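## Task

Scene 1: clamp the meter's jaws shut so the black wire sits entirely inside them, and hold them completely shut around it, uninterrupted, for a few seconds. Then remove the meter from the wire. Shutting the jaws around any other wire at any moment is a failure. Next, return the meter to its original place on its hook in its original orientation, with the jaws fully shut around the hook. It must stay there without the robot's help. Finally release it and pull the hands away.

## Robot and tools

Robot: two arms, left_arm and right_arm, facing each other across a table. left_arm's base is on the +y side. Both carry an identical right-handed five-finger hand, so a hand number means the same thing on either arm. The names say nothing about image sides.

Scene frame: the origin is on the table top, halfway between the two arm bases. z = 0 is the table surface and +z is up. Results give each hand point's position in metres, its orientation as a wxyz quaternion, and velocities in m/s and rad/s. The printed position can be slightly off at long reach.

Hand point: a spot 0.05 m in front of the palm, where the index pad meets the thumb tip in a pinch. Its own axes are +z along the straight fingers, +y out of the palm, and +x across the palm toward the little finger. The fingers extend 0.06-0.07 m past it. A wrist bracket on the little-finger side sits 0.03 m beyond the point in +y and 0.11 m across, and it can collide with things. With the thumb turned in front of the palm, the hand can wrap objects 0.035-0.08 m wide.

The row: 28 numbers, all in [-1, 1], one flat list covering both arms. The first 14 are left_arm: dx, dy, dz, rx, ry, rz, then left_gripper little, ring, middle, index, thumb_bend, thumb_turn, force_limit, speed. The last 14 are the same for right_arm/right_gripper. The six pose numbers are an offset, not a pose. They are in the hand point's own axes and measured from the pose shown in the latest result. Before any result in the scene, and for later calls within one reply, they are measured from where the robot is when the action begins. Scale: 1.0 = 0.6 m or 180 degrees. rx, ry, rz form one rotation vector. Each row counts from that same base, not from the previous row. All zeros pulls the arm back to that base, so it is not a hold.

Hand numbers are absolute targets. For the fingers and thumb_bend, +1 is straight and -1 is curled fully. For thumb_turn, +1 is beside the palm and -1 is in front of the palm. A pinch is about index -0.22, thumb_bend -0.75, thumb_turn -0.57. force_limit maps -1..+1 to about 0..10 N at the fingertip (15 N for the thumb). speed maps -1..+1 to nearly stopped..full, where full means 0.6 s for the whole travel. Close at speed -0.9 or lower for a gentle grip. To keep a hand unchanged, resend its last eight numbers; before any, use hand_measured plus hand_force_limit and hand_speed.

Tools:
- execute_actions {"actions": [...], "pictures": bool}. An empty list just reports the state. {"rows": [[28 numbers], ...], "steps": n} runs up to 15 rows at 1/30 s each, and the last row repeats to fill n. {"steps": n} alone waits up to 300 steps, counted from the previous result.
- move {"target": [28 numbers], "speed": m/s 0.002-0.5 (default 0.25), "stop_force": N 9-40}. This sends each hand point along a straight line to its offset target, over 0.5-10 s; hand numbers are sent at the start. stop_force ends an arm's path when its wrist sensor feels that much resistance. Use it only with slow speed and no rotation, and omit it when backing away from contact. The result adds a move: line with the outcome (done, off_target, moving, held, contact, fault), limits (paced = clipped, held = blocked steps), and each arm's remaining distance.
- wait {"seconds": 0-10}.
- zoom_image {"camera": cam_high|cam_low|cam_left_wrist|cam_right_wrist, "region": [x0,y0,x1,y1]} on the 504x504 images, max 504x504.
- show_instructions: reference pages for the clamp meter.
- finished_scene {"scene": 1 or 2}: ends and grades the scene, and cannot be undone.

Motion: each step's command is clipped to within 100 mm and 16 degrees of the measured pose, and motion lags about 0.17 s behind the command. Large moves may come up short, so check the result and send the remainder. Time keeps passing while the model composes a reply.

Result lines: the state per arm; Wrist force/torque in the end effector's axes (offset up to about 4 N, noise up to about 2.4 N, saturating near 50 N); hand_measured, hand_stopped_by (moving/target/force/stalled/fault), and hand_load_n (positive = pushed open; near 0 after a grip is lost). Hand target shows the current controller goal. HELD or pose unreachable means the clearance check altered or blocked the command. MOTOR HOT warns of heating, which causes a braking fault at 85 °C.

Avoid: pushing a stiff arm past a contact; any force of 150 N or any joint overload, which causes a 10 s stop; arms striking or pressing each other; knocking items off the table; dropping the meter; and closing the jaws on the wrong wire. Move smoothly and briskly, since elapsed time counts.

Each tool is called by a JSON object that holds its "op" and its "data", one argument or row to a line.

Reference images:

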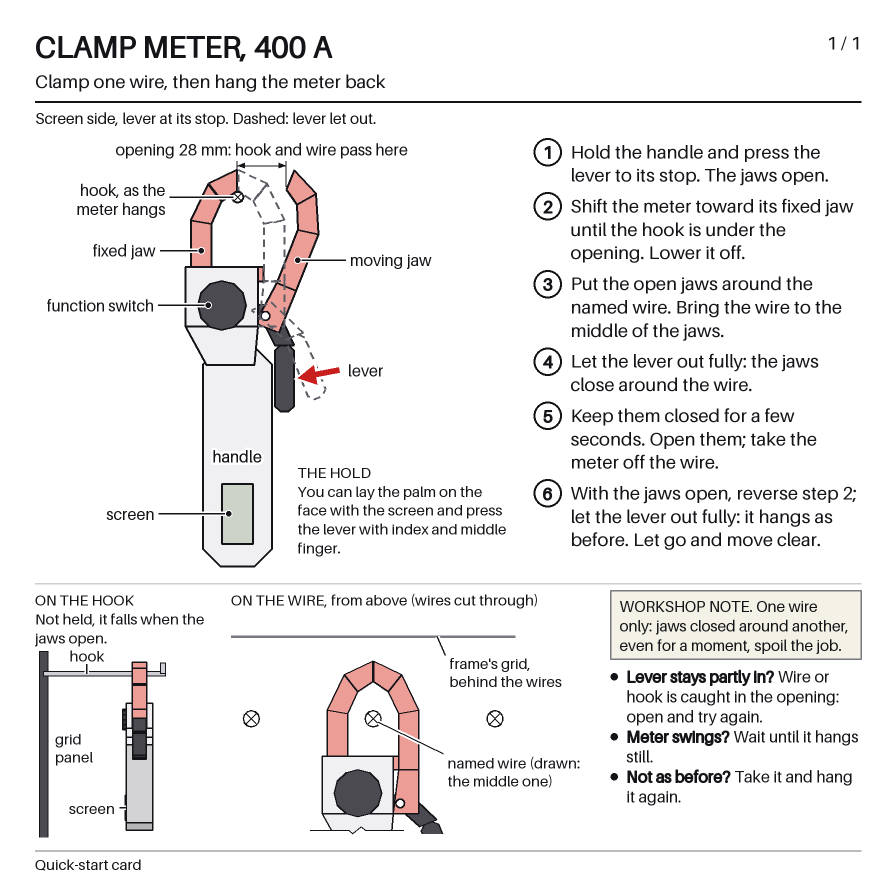

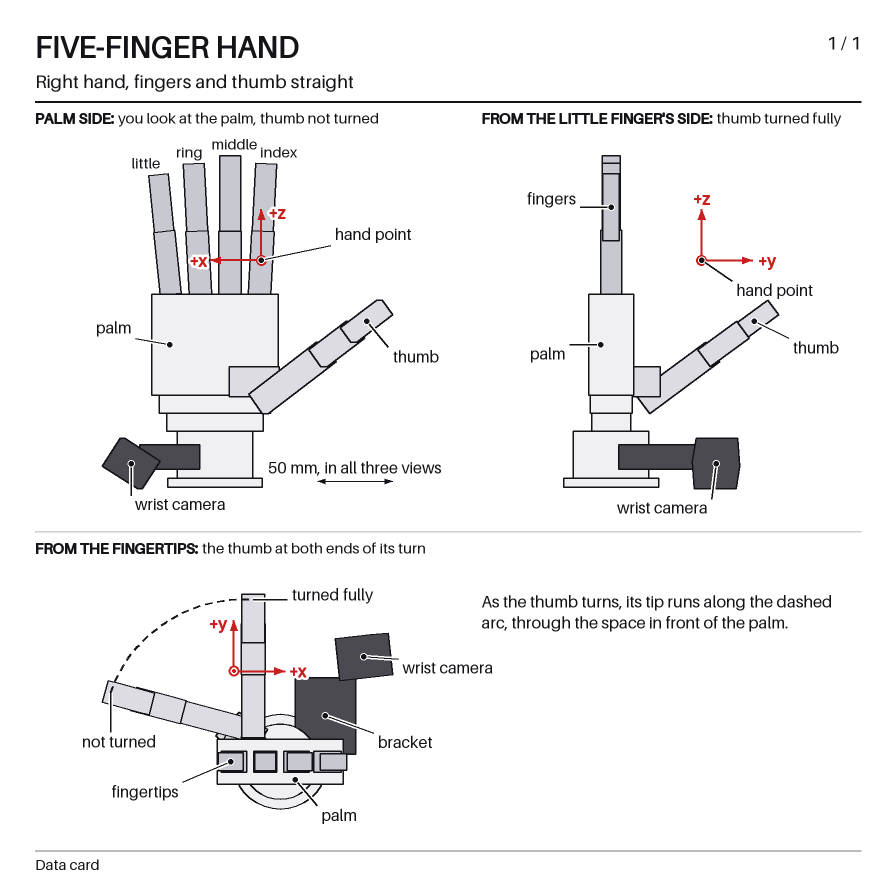

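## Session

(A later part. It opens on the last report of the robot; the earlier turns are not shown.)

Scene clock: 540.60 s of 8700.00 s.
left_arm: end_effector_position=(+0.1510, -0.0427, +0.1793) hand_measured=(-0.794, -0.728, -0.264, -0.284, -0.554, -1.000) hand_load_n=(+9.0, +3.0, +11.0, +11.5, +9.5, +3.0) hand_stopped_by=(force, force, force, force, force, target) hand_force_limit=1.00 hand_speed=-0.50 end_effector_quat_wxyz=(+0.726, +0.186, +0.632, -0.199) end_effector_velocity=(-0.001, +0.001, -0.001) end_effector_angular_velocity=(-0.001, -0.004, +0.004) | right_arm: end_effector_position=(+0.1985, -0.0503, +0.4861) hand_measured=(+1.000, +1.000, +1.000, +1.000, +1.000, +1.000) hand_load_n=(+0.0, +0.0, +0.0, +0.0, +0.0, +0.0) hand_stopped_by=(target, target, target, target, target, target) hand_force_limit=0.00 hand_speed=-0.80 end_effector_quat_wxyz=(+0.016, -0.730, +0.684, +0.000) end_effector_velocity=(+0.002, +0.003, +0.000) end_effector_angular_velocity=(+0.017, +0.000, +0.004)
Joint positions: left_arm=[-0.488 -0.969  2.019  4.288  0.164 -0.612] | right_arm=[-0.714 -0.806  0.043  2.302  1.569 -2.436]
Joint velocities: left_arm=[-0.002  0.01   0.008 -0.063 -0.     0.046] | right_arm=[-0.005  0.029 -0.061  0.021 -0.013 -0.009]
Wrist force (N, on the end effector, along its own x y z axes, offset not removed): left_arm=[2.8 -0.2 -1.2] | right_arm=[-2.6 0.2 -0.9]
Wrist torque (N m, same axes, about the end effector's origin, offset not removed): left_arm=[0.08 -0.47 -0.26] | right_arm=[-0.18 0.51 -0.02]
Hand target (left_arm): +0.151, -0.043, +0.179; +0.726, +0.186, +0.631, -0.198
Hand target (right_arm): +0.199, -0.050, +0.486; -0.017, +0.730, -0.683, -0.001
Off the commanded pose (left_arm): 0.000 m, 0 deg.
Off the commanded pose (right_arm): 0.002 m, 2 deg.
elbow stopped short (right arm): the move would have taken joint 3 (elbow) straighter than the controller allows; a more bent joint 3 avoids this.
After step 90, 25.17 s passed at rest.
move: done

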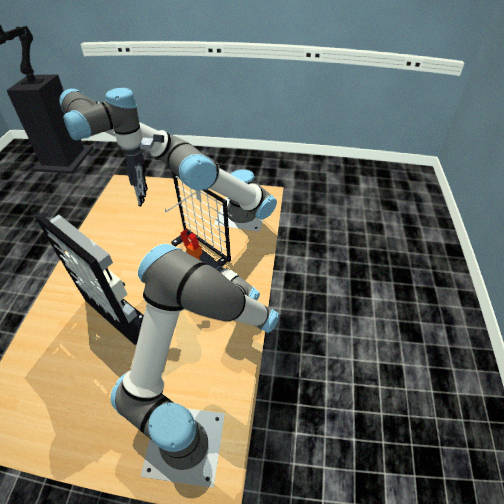

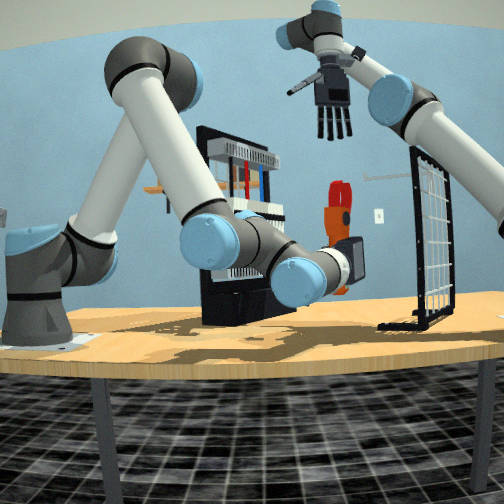

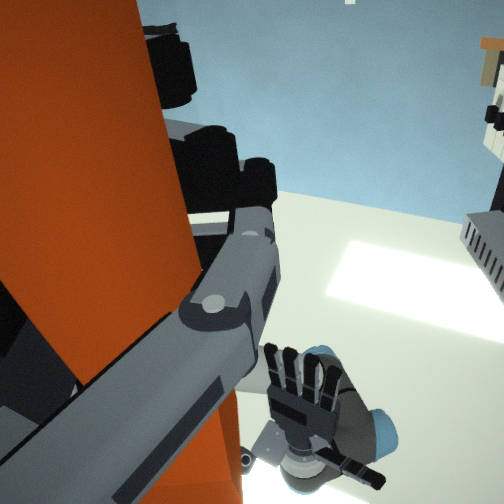

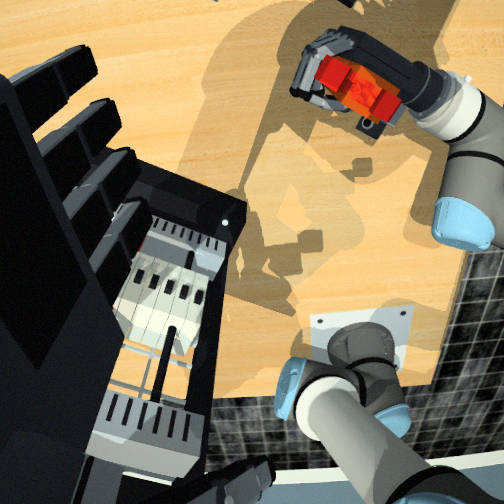

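{"op": "move", "data": {
  "target": [-0.115,0.07,0.016,0,0,-0.5, -1,-1,-1,-1,-1,-1,1.0,-0.5, 0.25,-0.12,0,0,-0.11,0, 1,1,1,1,1,1,0,-0.8],
  "speed": 0.2
}}

Scene clock: 573.37 s of 8700.00 s.
left_arm: end_effector_position=(+0.1723, -0.0082, +0.2497) hand_measured=(-0.794, -0.728, -0.264, -0.284, -0.554, -1.000) hand_load_n=(+9.0, +3.0, +11.0, +11.5, +9.5, +3.0) hand_stopped_by=(force, force, force, force, force, target) hand_force_limit=1.00 hand_speed=-0.50 end_effector_quat_wxyz=(+0.375, -0.315, +0.577, -0.654) end_effector_velocity=(+0.001, +0.000, +0.001) end_effector_angular_velocity=(-0.002, +0.013, -0.018) | right_arm: end_effector_position=(+0.2804, -0.1954, +0.4846) hand_measured=(+1.000, +1.000, +1.000, +1.000, +1.000, +1.000) hand_load_n=(+0.0, +0.0, +0.0, +0.0, +0.0, +0.0) hand_stopped_by=(target, target, target, target, target, target) hand_force_limit=0.00 hand_speed=-0.80 end_effector_quat_wxyz=(+0.133, -0.719, +0.671, +0.126) end_effector_velocity=(+0.000, -0.001, +0.000) end_effector_angular_velocity=(+0.002, -0.000, +0.000)
Joint positions: left_arm=[-0.501 -1.417  2.133  4.526  0.158 -2.085] | right_arm=[-1.293 -1.324  0.957  1.867  1.209 -3.006]
Joint velocities: left_arm=[ 0.002 -0.024 -0.022  0.183  0.001 -0.146] | right_arm=[-0.004 -0.002  0.004 -0.    -0.002 -0.005]
Wrist force (N, on the end effector, along its own x y z axes, offset not removed): left_arm=[2.2 0.6 1.8] | right_arm=[-3.9 -1.3 0.3]
Wrist torque (N m, same axes, about the end effector's origin, offset not removed): left_arm=[-0.32 -0.47 -0.23] | right_arm=[-0.35 0.65 -0.14]
Hand target (left_arm): +0.172, -0.008, +0.250; -0.373, +0.315, -0.578, +0.654
Hand target (right_arm): +0.280, -0.196, +0.485; -0.133, +0.719, -0.671, -0.126
Off the commanded pose (left_arm): 0.000 m, 0 deg.
Off the commanded pose (right_arm): 0.000 m, 0 deg.
After step 90, 25.27 s passed at rest.
move: done

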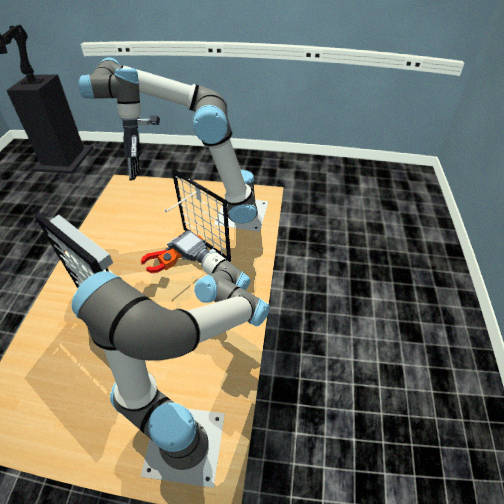

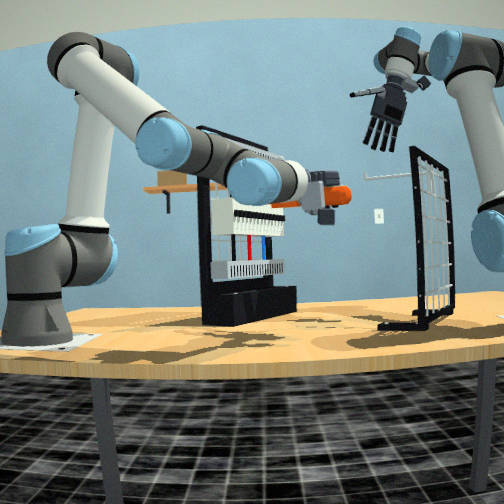

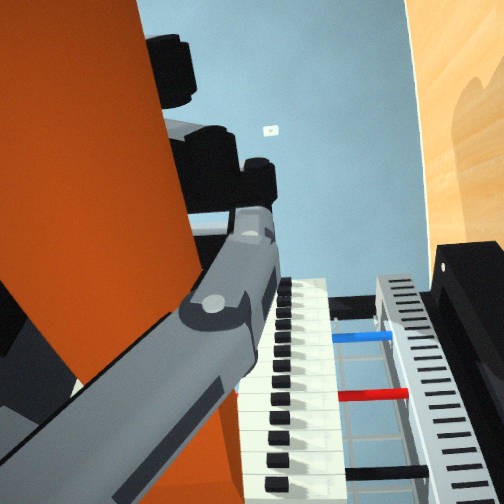

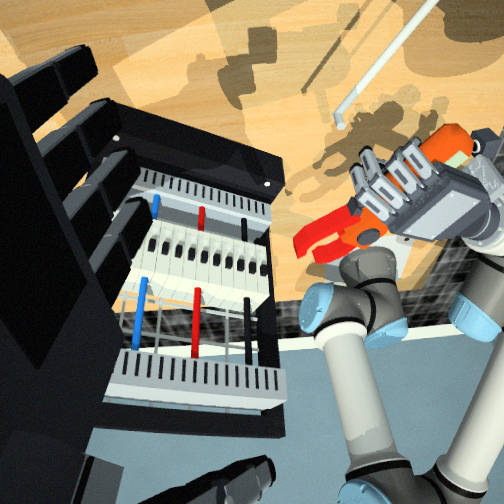

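{"op": "move", "data": {
  "target": [-0.189,-0.027,0.05,-0.028,-0.033,0, -1,-1,-1,-1,-1,-1,1.0,-0.5, 0,0,0,0,0,0, 1,1,1,1,1,1,0,-0.8],
  "speed": 0.08
}}

Scene clock: 614.70 s of 8700.00 s.
left_arm: end_effector_position=(+0.2506, +0.0691, +0.2740) hand_measured=(-0.796, -0.728, -0.264, -0.284, -0.554, -1.000) hand_load_n=(+0.5, -1.5, +10.0, +12.0, +11.0, +4.5) hand_stopped_by=(force, force, force, force, force, target) hand_force_limit=1.00 hand_speed=-0.50 end_effector_quat_wxyz=(+0.392, -0.362, +0.577, -0.618) end_effector_velocity=(+0.000, -0.000, -0.000) end_effector_angular_velocity=(+0.000, -0.001, +0.000) | right_arm: end_effector_position=(+0.2804, -0.1954, +0.4846) hand_measured=(+1.000, +1.000, +1.000, +1.000, +1.000, +1.000) hand_load_n=(+0.0, +0.0, +0.0, +0.0, +0.0, +0.0) hand_stopped_by=(target, target, target, target, target, target) hand_force_limit=0.00 hand_speed=-0.80 end_effector_quat_wxyz=(+0.133, -0.719, +0.671, +0.126) end_effector_velocity=(-0.000, -0.000, +0.000) end_effector_angular_velocity=(+0.000, -0.001, +0.000)
Joint positions: left_arm=[-0.396 -1.62   2.143  5.039  0.107 -2.419] | right_arm=[-1.293 -1.324  0.957  1.867  1.209 -3.006]
Joint velocities: left_arm=[ 0.001  0.001 -0.     0.     0.001 -0.   ] | right_arm=[ 0.    -0.001 -0.    -0.    -0.    -0.   ]
Wrist force (N, on the end effector, along its own x y z axes, offset not removed): left_arm=[25.8 7.8 -2.1] | right_arm=[-3.9 -1.3 -0.5]
Wrist torque (N m, same axes, about the end effector's origin, offset not removed): left_arm=[-0.12 -0.32 -0.34] | right_arm=[-0.33 0.81 -0.21]
Hand target (left_arm): +0.251, +0.069, +0.274; +0.392, -0.362, +0.577, -0.618
Hand target (right_arm): +0.280, -0.195, +0.485; -0.133, +0.719, -0.671, -0.126
Off the commanded pose (left_arm): 0.006 m, 1 deg.
Off the commanded pose (right_arm): 0.000 m, 0 deg.
FORCE FAULT: contact force on the left arm reached its limit, and that arm stopped for 10 seconds. The contact can be on any part of that arm, not only on its tool. That arm's remaining commands of this call were not run. That arm holds still and accepts commands again. Move the arm away from the contact; if what it grips holds it there, let go first. Pushing or pulling that hard again can fault the arm again.
After step 90, 26.57 s passed at rest.
move: fault (left_arm)

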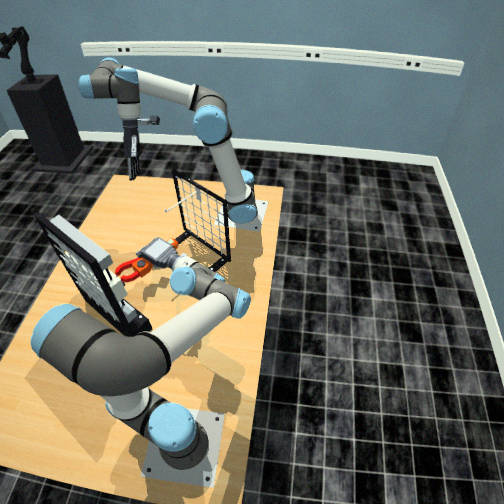

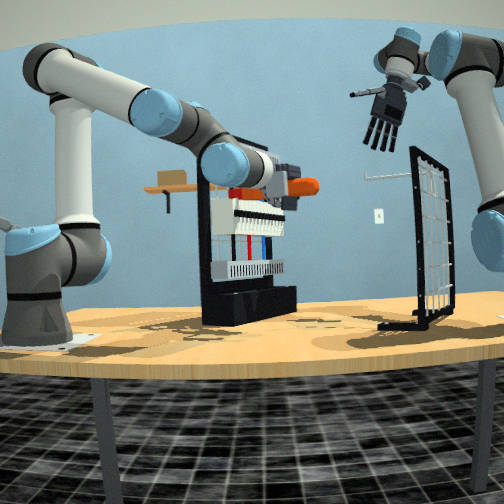

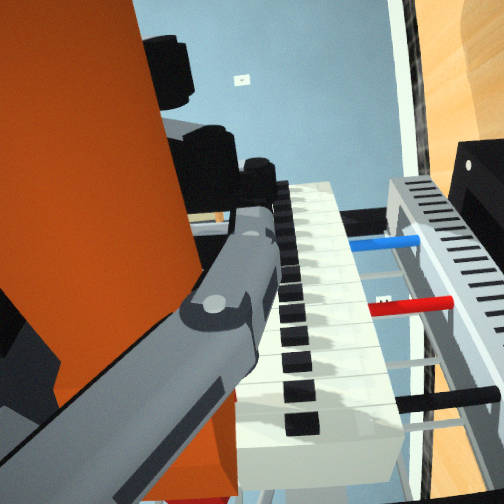

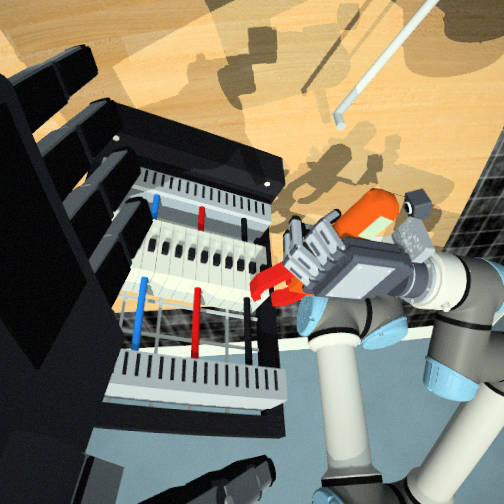

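{"op": "move", "data": {
  "target": [0.085,0,0,0,0,0, -0.98,-0.98,-1,-1,-1,-1,1.0,-0.5, 0,0,0,0,0,0, 1,1,1,1,1,1,0,-0.8],
  "speed": 0.04
}}

Scene clock: 625.23 s of 8700.00 s.
left_arm: end_effector_position=(+0.2288, +0.0234, +0.2737) hand_measured=(-0.824, -0.766, -0.264, -0.284, -0.554, -1.000) hand_load_n=(+12.0, +11.5, +9.5, +11.0, +10.5, +4.5) hand_stopped_by=(force, force, force, force, force, target) hand_force_limit=1.00 hand_speed=-0.50 end_effector_quat_wxyz=(+0.392, -0.362, +0.578, -0.618) end_effector_velocity=(-0.001, -0.003, -0.001) end_effector_angular_velocity=(+0.001, -0.001, +0.002) | right_arm: end_effector_position=(+0.2804, -0.1954, +0.4846) hand_measured=(+1.000, +1.000, +1.000, +1.000, +1.000, +1.000) hand_load_n=(+0.0, +0.0, +0.0, +0.0, +0.0, +0.0) hand_stopped_by=(target, target, target, target, target, target) hand_force_limit=0.00 hand_speed=-0.80 end_effector_quat_wxyz=(+0.133, -0.719, +0.671, +0.126) end_effector_velocity=(+0.000, +0.000, -0.000) end_effector_angular_velocity=(-0.001, +0.001, +0.000)
Joint positions: left_arm=[-0.405 -1.509  2.043  4.972  0.1   -2.362] | right_arm=[-1.293 -1.324  0.957  1.867  1.209 -3.006]
Joint velocities: left_arm=[ 0.     0.008 -0.002 -0.021 -0.001  0.016] | right_arm=[ 0.     0.001 -0.001  0.     0.     0.   ]
Wrist force (N, on the end effector, along its own x y z axes, offset not removed): left_arm=[-1.5 1.1 0.6] | right_arm=[-3.2 -0.3 -0.7]
Wrist torque (N m, same axes, about the end effector's origin, offset not removed): left_arm=[-0.02 0.03 -0.33] | right_arm=[-0.20 0.58 -0.11]
Hand target (left_arm): +0.229, +0.023, +0.274; +0.392, -0.362, +0.578, -0.618
Hand target (right_arm): +0.280, -0.195, +0.485; -0.133, +0.719, -0.671, -0.126
Off the commanded pose (left_arm): 0.000 m, 0 deg.
Off the commanded pose (right_arm): 0.000 m, 0 deg.
After step 90, 5.87 s passed at rest.
move: done

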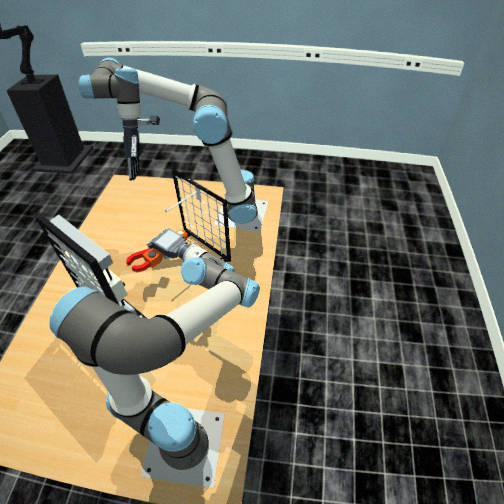

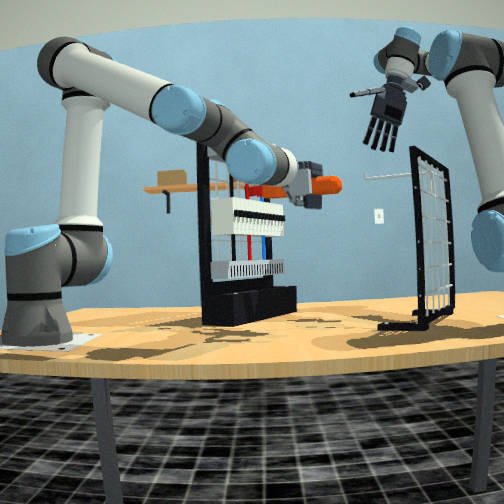

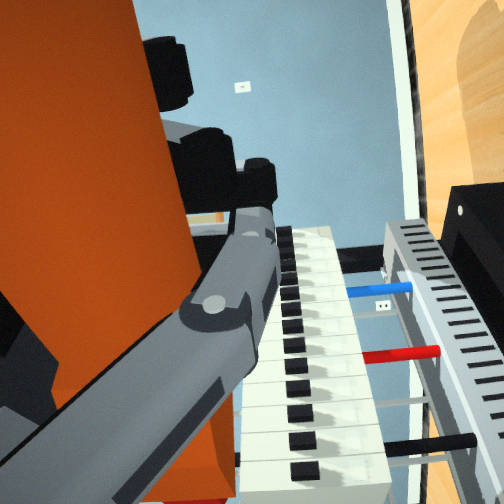

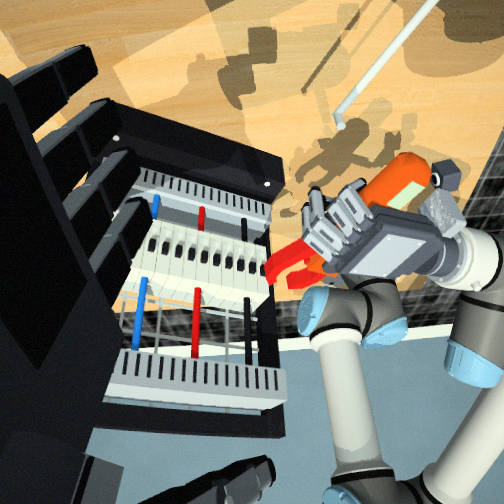

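{"op": "zoom_image", "data": {
  "camera": "cam_high",
  "region": [20, 190, 230, 340]
}}

{"op": "zoom_image", "data": {
  "camera": "cam_right_wrist",
  "region": [100, 140, 460, 440]
}}

Region (20, 190, 230, 340) of cam_high's 504x504 image, scaled by 2.400, with more detail than that image has; it fills the top 360 rows of this view, and the rest is white.

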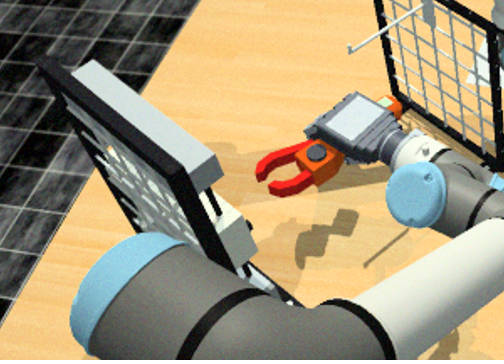

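Region (100, 140, 460, 440) of cam_right_wrist's 504x504 image, scaled by 1.400, with more detail than that image has.

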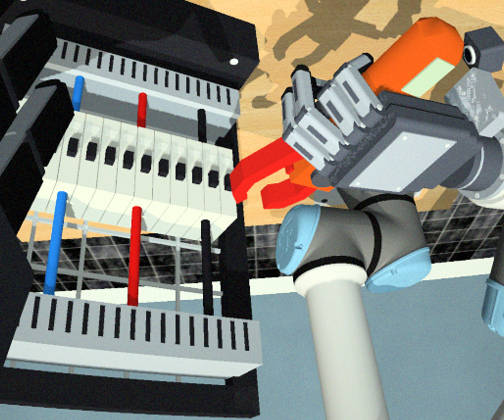

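{"op": "move", "data": {
  "target": [0,-0.04,0,0,0,0, -0.98,-0.98,-0.98,-0.98,-1,-1,1.0,-0.5, 0,0,0,0,0,0, 1,1,1,1,1,1,0,-0.8],
  "speed": 0.03
}}

{"op": "zoom_image", "data": {
  "camera": "cam_high",
  "region": [20, 190, 230, 340]
}}

{"op": "zoom_image", "data": {
  "camera": "cam_low",
  "region": [190, 120, 370, 260]
}}

Scene clock: 667.43 s of 8700.00 s.
left_arm: end_effector_position=(+0.2272, +0.0240, +0.2973) hand_measured=(-0.824, -0.766, -0.266, -0.284, -0.554, -1.000) hand_load_n=(+11.5, +11.5, +11.0, +11.0, +10.5, +4.5) hand_stopped_by=(force, force, force, force, force, target) hand_force_limit=1.00 hand_speed=-0.50 end_effector_quat_wxyz=(+0.392, -0.362, +0.578, -0.618) end_effector_velocity=(-0.000, +0.000, +0.003) end_effector_angular_velocity=(+0.002, -0.000, -0.000) | right_arm: end_effector_position=(+0.2804, -0.1954, +0.4846) hand_measured=(+1.000, +1.000, +1.000, +1.000, +1.000, +1.000) hand_load_n=(+0.0, +0.0, +0.0, +0.0, +0.0, +0.0) hand_stopped_by=(target, target, target, target, target, target) hand_force_limit=0.00 hand_speed=-0.80 end_effector_quat_wxyz=(+0.133, -0.719, +0.671, +0.126) end_effector_velocity=(-0.000, -0.000, +0.000) end_effector_angular_velocity=(+0.000, -0.002, +0.000)
Joint positions: left_arm=[-0.409 -1.542  2.015  5.003  0.098 -2.332] | right_arm=[-1.293 -1.324  0.957  1.867  1.209 -3.006]
Joint velocities: left_arm=[-0.001 -0.003 -0.005  0.011 -0.001 -0.001] | right_arm=[-0.    -0.001 -0.001 -0.     0.    -0.   ]
Wrist force (N, on the end effector, along its own x y z axes, offset not removed): left_arm=[1.7 2.0 -0.4] | right_arm=[-3.5 -2.3 -0.1]
Wrist torque (N m, same axes, about the end effector's origin, offset not removed): left_arm=[0.16 -0.34 -0.16] | right_arm=[-0.52 0.63 -0.24]
Hand target (left_arm): +0.227, +0.024, +0.298; +0.392, -0.362, +0.578, -0.618
Hand target (right_arm): +0.280, -0.195, +0.485; -0.133, +0.719, -0.671, -0.126
Off the commanded pose (left_arm): 0.000 m, 0 deg.
Off the commanded pose (right_arm): 0.000 m, 0 deg.
After step 90, 38.03 s passed at rest.
move: done

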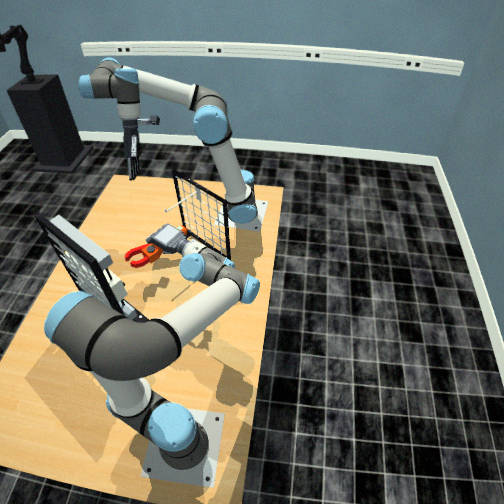

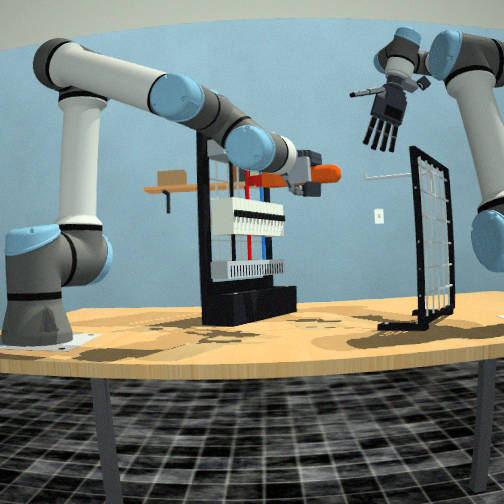

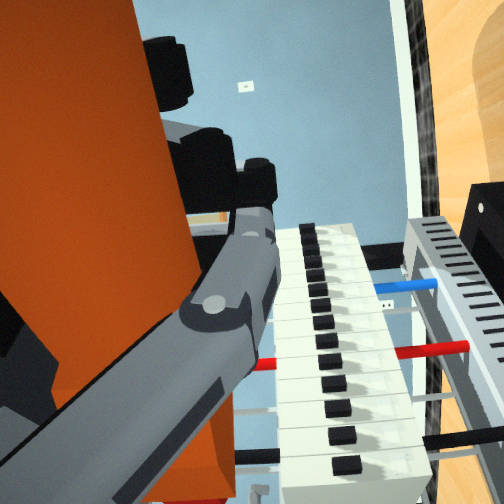

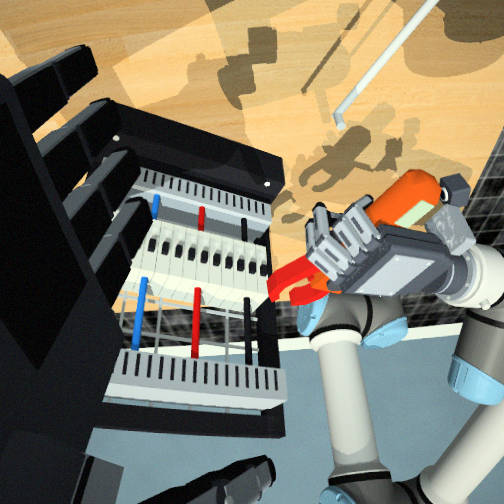

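Region (20, 190, 230, 340) of cam_high's 504x504 image, scaled by 2.400, with more detail than that image has; it fills the top 360 rows of this view, and the rest is white.

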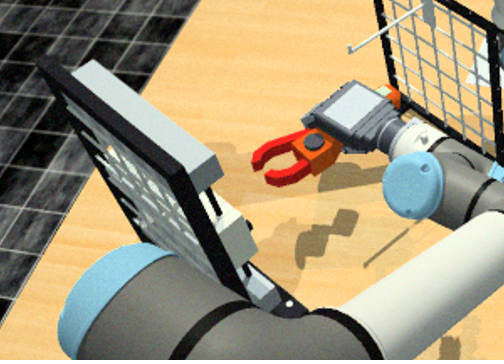

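Region (190, 120, 370, 260) of cam_low's 504x504 image, scaled by 2.800, with more detail than that image has.

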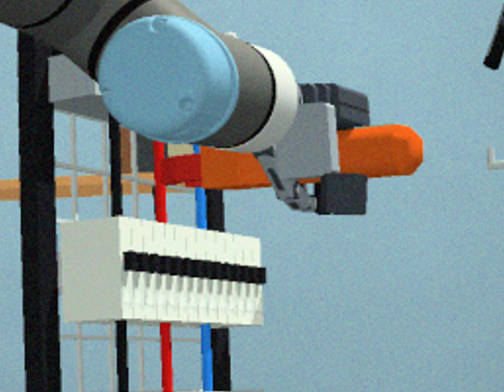

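{"op": "move", "data": {
  "target": [-0.05,0,0.013,0,0,0, -0.98,-0.98,-0.98,-0.98,-1,-1,1.0,-0.5, 0,0,0,0,0,0, 1,1,1,1,1,1,0,-0.8],
  "speed": 0.015,
  "stop_force": 10
}}

{"op": "zoom_image", "data": {
  "camera": "cam_right_wrist",
  "region": [170, 220, 370, 420]
}}

{"op": "zoom_image", "data": {
  "camera": "cam_high",
  "region": [60, 210, 200, 310]
}}

Scene clock: 690.70 s of 8700.00 s.
left_arm: end_effector_position=(+0.2470, +0.0476, +0.2978) hand_measured=(-0.824, -0.766, -0.266, -0.284, -0.554, -1.000) hand_load_n=(+11.5, +11.5, +11.0, +11.0, +10.5, +4.5) hand_stopped_by=(force, force, force, force, force, target) hand_force_limit=1.00 hand_speed=-0.50 end_effector_quat_wxyz=(+0.392, -0.362, +0.577, -0.618) end_effector_velocity=(+0.001, +0.001, +0.000) end_effector_angular_velocity=(-0.000, +0.003, -0.002) | right_arm: end_effector_position=(+0.2804, -0.1954, +0.4846) hand_measured=(+1.000, +1.000, +1.000, +1.000, +1.000, +1.000) hand_load_n=(+0.0, +0.0, +0.0, +0.0, +0.0, +0.0) hand_stopped_by=(target, target, target, target, target, target) hand_force_limit=0.00 hand_speed=-0.80 end_effector_quat_wxyz=(+0.133, -0.719, +0.671, +0.126) end_effector_velocity=(+0.000, +0.000, -0.001) end_effector_angular_velocity=(-0.000, +0.002, -0.000)
Joint positions: left_arm=[-0.385 -1.59   2.035  5.172  0.115 -2.474] | right_arm=[-1.293 -1.324  0.957  1.867  1.209 -3.006]
Joint velocities: left_arm=[ 0.001 -0.002 -0.006  0.038  0.001 -0.032] | right_arm=[ 0.     0.001  0.001 -0.    -0.     0.   ]
Wrist force (N, on the end effector, along its own x y z axes, offset not removed): left_arm=[-0.1 6.2 -2.1] | right_arm=[-3.6 0.3 -0.6]
Wrist torque (N m, same axes, about the end effector's origin, offset not removed): left_arm=[0.77 -0.02 0.00] | right_arm=[-0.05 0.59 -0.14]
Hand target (left_arm): +0.247, +0.048, +0.298; +0.392, -0.362, +0.577, -0.618
Hand target (right_arm): +0.280, -0.195, +0.485; -0.133, +0.719, -0.671, -0.126
Off the commanded pose (left_arm): 0.000 m, 0 deg.
Off the commanded pose (right_arm): 0.000 m, 0 deg.
After step 90, 17.90 s passed at rest.
move: done

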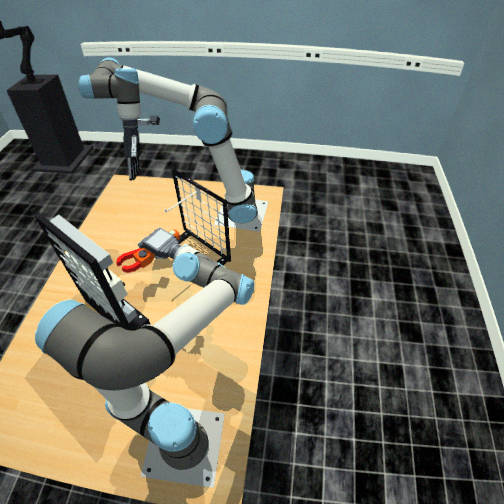

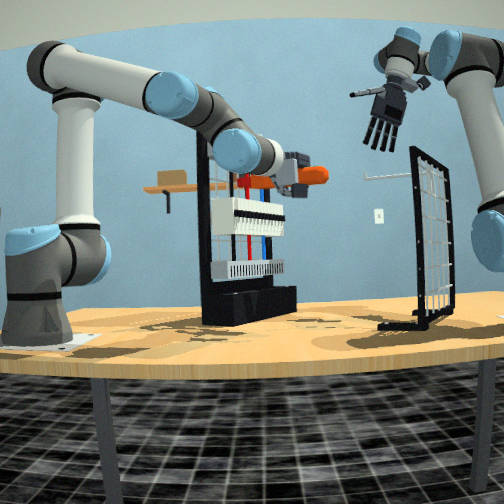

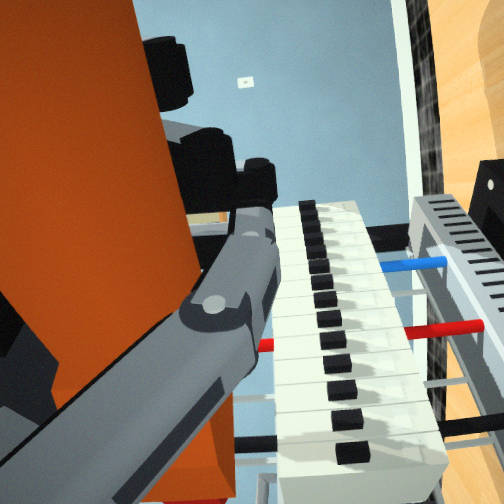

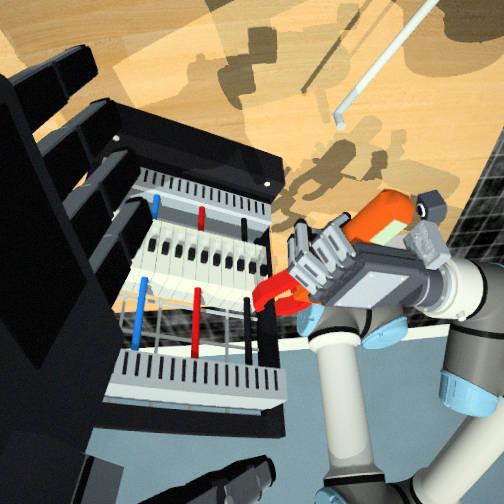

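Region (170, 220, 370, 420) of cam_right_wrist's 504x504 image, scaled by 2.520, with more detail than that image has.

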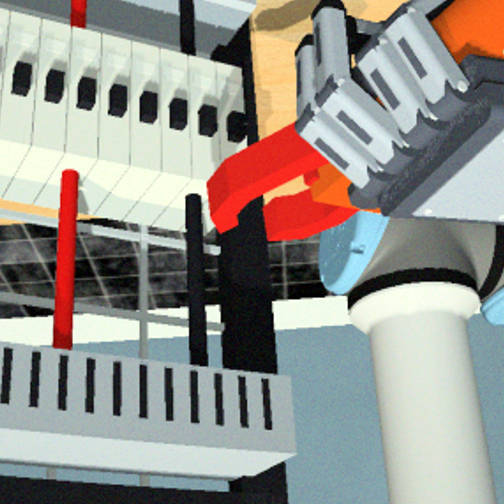

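Region (60, 210, 200, 310) of cam_high's 504x504 image, scaled by 3.600, with more detail than that image has; it fills the top 360 rows of this view, and the rest is white.

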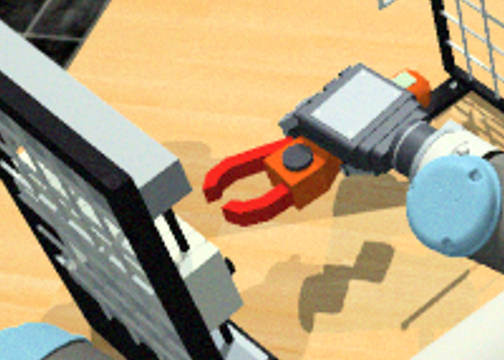

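{"op": "move", "data": {
  "target": [-0.03,0,0.02,0,0,0, -0.98,-0.98,-0.98,-0.98,-1,-1,1.0,-0.5, 0,0,0,0,0,0, 1,1,1,1,1,1,0,-0.8],
  "speed": 0.012,
  "stop_force": 10
}}

{"op": "zoom_image", "data": {
  "camera": "cam_right_wrist",
  "region": [170, 220, 370, 420]
}}

{"op": "zoom_image", "data": {
  "camera": "cam_low",
  "region": [190, 120, 370, 260]
}}

Scene clock: 712.70 s of 8700.00 s.
left_arm: end_effector_position=(+0.2652, +0.0585, +0.2988) hand_measured=(-0.824, -0.766, -0.266, -0.284, -0.554, -1.000) hand_load_n=(+11.5, +11.5, +11.0, +11.0, +10.5, +4.5) hand_stopped_by=(force, force, force, force, force, target) hand_force_limit=1.00 hand_speed=-0.50 end_effector_quat_wxyz=(+0.392, -0.362, +0.577, -0.618) end_effector_velocity=(+0.003, +0.002, +0.000) end_effector_angular_velocity=(-0.001, +0.002, -0.000) | right_arm: end_effector_position=(+0.2804, -0.1954, +0.4846) hand_measured=(+1.000, +1.000, +1.000, +1.000, +1.000, +1.000) hand_load_n=(+0.0, +0.0, +0.0, +0.0, +0.0, +0.0) hand_stopped_by=(target, target, target, target, target, target) hand_force_limit=0.00 hand_speed=-0.80 end_effector_quat_wxyz=(+0.133, -0.719, +0.671, +0.126) end_effector_velocity=(+0.000, +0.000, +0.000) end_effector_angular_velocity=(+0.000, -0.001, +0.000)
Joint positions: left_arm=[-0.351 -1.6    2.021  5.335  0.143 -2.614] | right_arm=[-1.293 -1.324  0.957  1.867  1.209 -3.006]
Joint velocities: left_arm=[ 0.007  0.    -0.007  0.041  0.005 -0.036] | right_arm=[-0.     0.    -0.001 -0.    -0.    -0.   ]
Wrist force (N, on the end effector, along its own x y z axes, offset not removed): left_arm=[0.8 0.1 2.7] | right_arm=[-2.5 -0.8 0.7]
Wrist torque (N m, same axes, about the end effector's origin, offset not removed): left_arm=[-0.27 -0.47 -0.14] | right_arm=[-0.40 0.46 -0.01]
Hand target (left_arm): +0.266, +0.059, +0.299; +0.392, -0.362, +0.577, -0.618
Hand target (right_arm): +0.280, -0.195, +0.485; -0.133, +0.719, -0.671, -0.126
Off the commanded pose (left_arm): 0.000 m, 0 deg.
Off the commanded pose (right_arm): 0.000 m, 0 deg.
After step 90, 17.00 s passed at rest.
move: done

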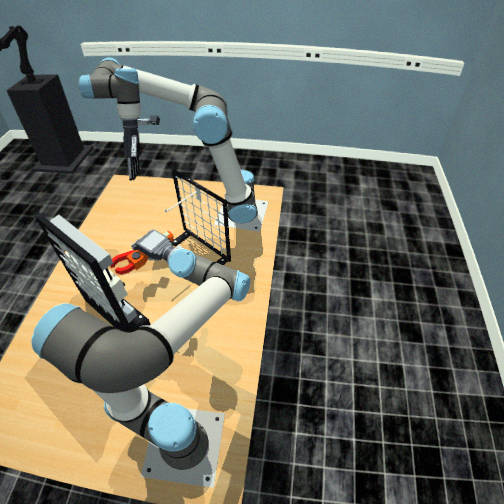

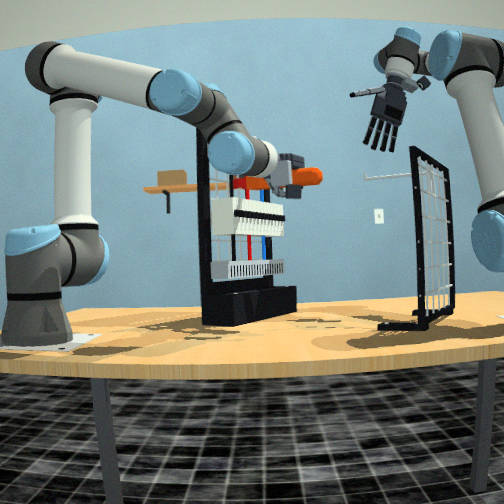

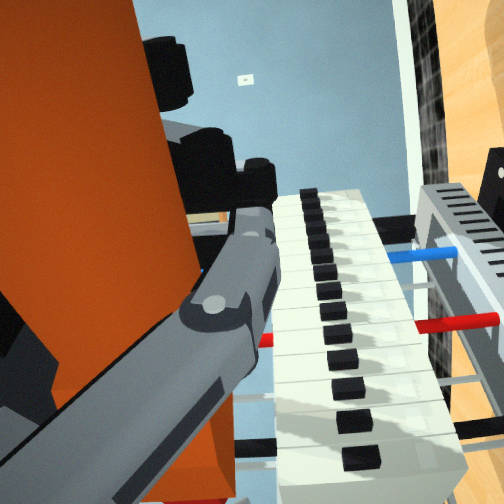

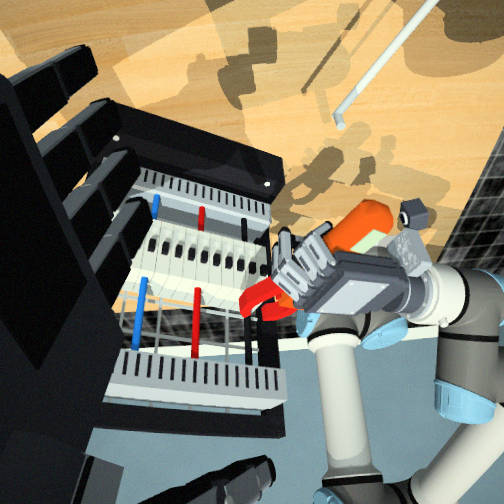

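Region (170, 220, 370, 420) of cam_right_wrist's 504x504 image, scaled by 2.520, with more detail than that image has.

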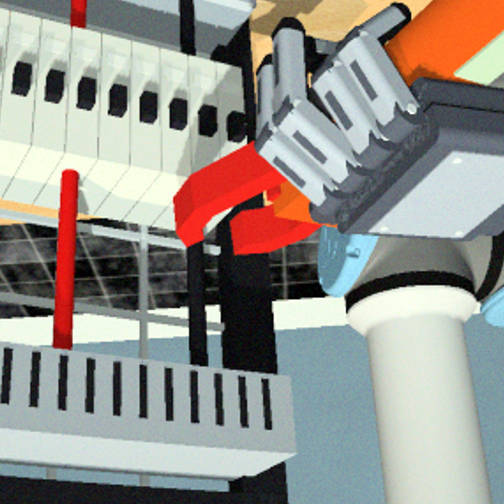

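Region (190, 120, 370, 260) of cam_low's 504x504 image, scaled by 2.800, with more detail than that image has.

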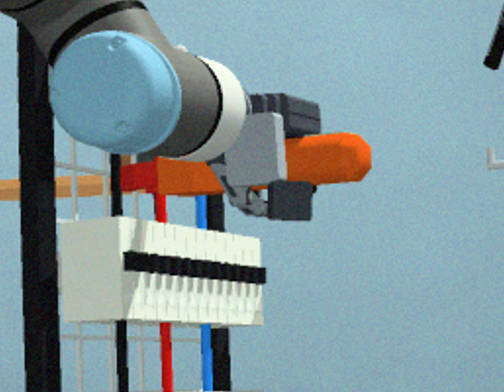

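{"op": "move", "data": {
  "target": [-0.03,0,0.01,0,0,0, -0.98,-0.98,-0.98,-0.98,-1,-1,1.0,-0.5, 0,0,0,0,0,0, 1,1,1,1,1,1,0,-0.8],
  "speed": 0.008,
  "stop_force": 9
}}

{"op": "zoom_image", "data": {
  "camera": "cam_right_wrist",
  "region": [170, 220, 370, 420]
}}

{"op": "zoom_image", "data": {
  "camera": "cam_low",
  "region": [190, 120, 370, 260]
}}

Scene clock: 727.83 s of 8700.00 s.
left_arm: end_effector_position=(+0.2782, +0.0720, +0.2994) hand_measured=(-0.824, -0.766, -0.266, -0.284, -0.554, -1.000) hand_load_n=(+11.5, +11.5, +11.0, +11.0, +10.5, +4.5) hand_stopped_by=(force, force, force, force, force, target) hand_force_limit=1.00 hand_speed=-0.50 end_effector_quat_wxyz=(+0.392, -0.362, +0.577, -0.618) end_effector_velocity=(+0.002, +0.002, +0.000) end_effector_angular_velocity=(-0.001, +0.001, +0.000) | right_arm: end_effector_position=(+0.2804, -0.1954, +0.4846) hand_measured=(+1.000, +1.000, +1.000, +1.000, +1.000, +1.000) hand_load_n=(+0.0, +0.0, +0.0, +0.0, +0.0, +0.0) hand_stopped_by=(target, target, target, target, target, target) hand_force_limit=0.00 hand_speed=-0.80 end_effector_quat_wxyz=(+0.133, -0.719, +0.671, +0.126) end_effector_velocity=(+0.000, +0.000, -0.000) end_effector_angular_velocity=(+0.000, +0.002, +0.000)
Joint positions: left_arm=[-0.33  -1.623  2.034  5.409  0.162 -2.678] | right_arm=[-1.293 -1.324  0.957  1.867  1.209 -3.006]
Joint velocities: left_arm=[ 0.003 -0.002  0.     0.012  0.002 -0.011] | right_arm=[ 0.     0.002 -0.    -0.    -0.001 -0.   ]
Wrist force (N, on the end effector, along its own x y z axes, offset not removed): left_arm=[-0.7 3.1 -0.1] | right_arm=[-3.6 -1.9 0.7]
Wrist torque (N m, same axes, about the end effector's origin, offset not removed): left_arm=[0.41 -0.02 -0.22] | right_arm=[-0.45 0.63 -0.28]
Hand target (left_arm): +0.278, +0.072, +0.299; +0.392, -0.362, +0.577, -0.618
Hand target (right_arm): +0.280, -0.195, +0.485; -0.133, +0.719, -0.671, -0.126
Off the commanded pose (left_arm): 0.000 m, 0 deg.
Off the commanded pose (right_arm): 0.000 m, 0 deg.
After step 90, 9.60 s passed at rest.
move: done

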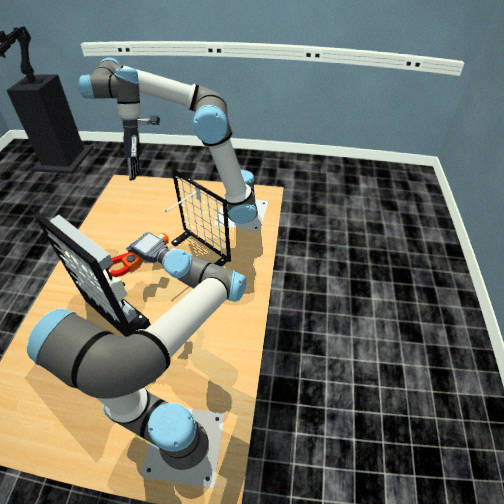

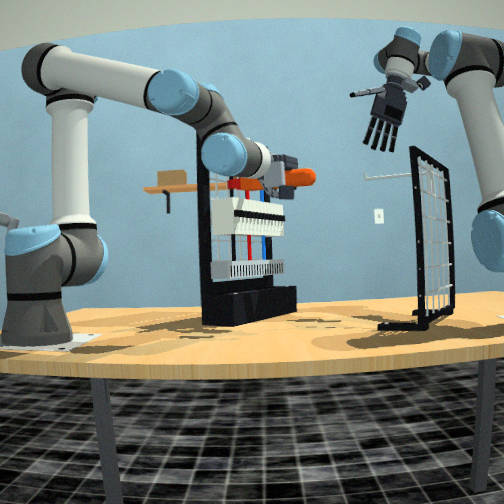

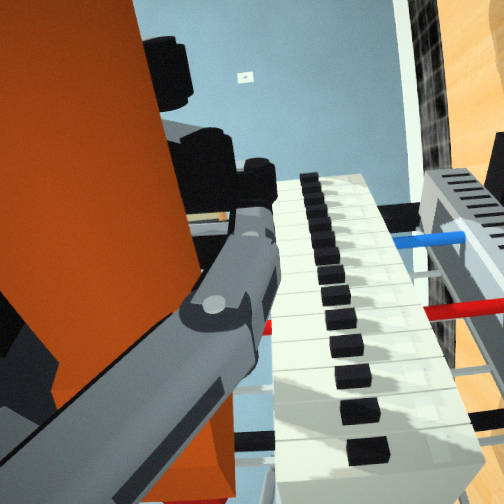

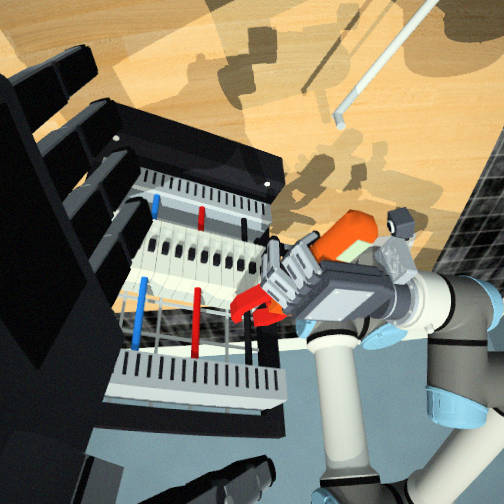

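Region (170, 220, 370, 420) of cam_right_wrist's 504x504 image, scaled by 2.520, with more detail than that image has.

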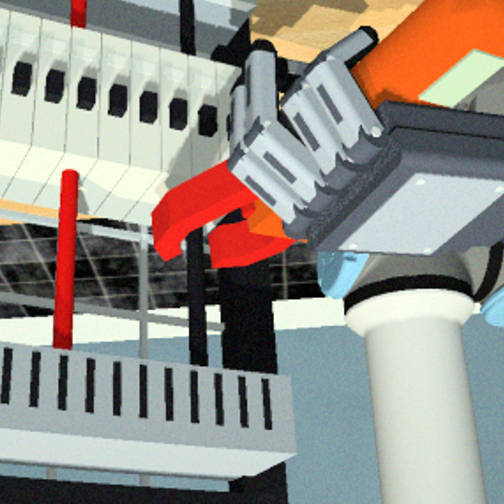

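Region (190, 120, 370, 260) of cam_low's 504x504 image, scaled by 2.800, with more detail than that image has.

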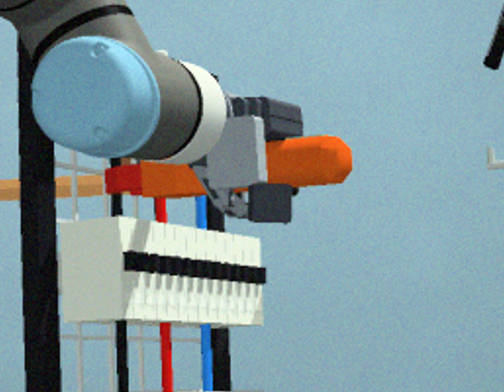

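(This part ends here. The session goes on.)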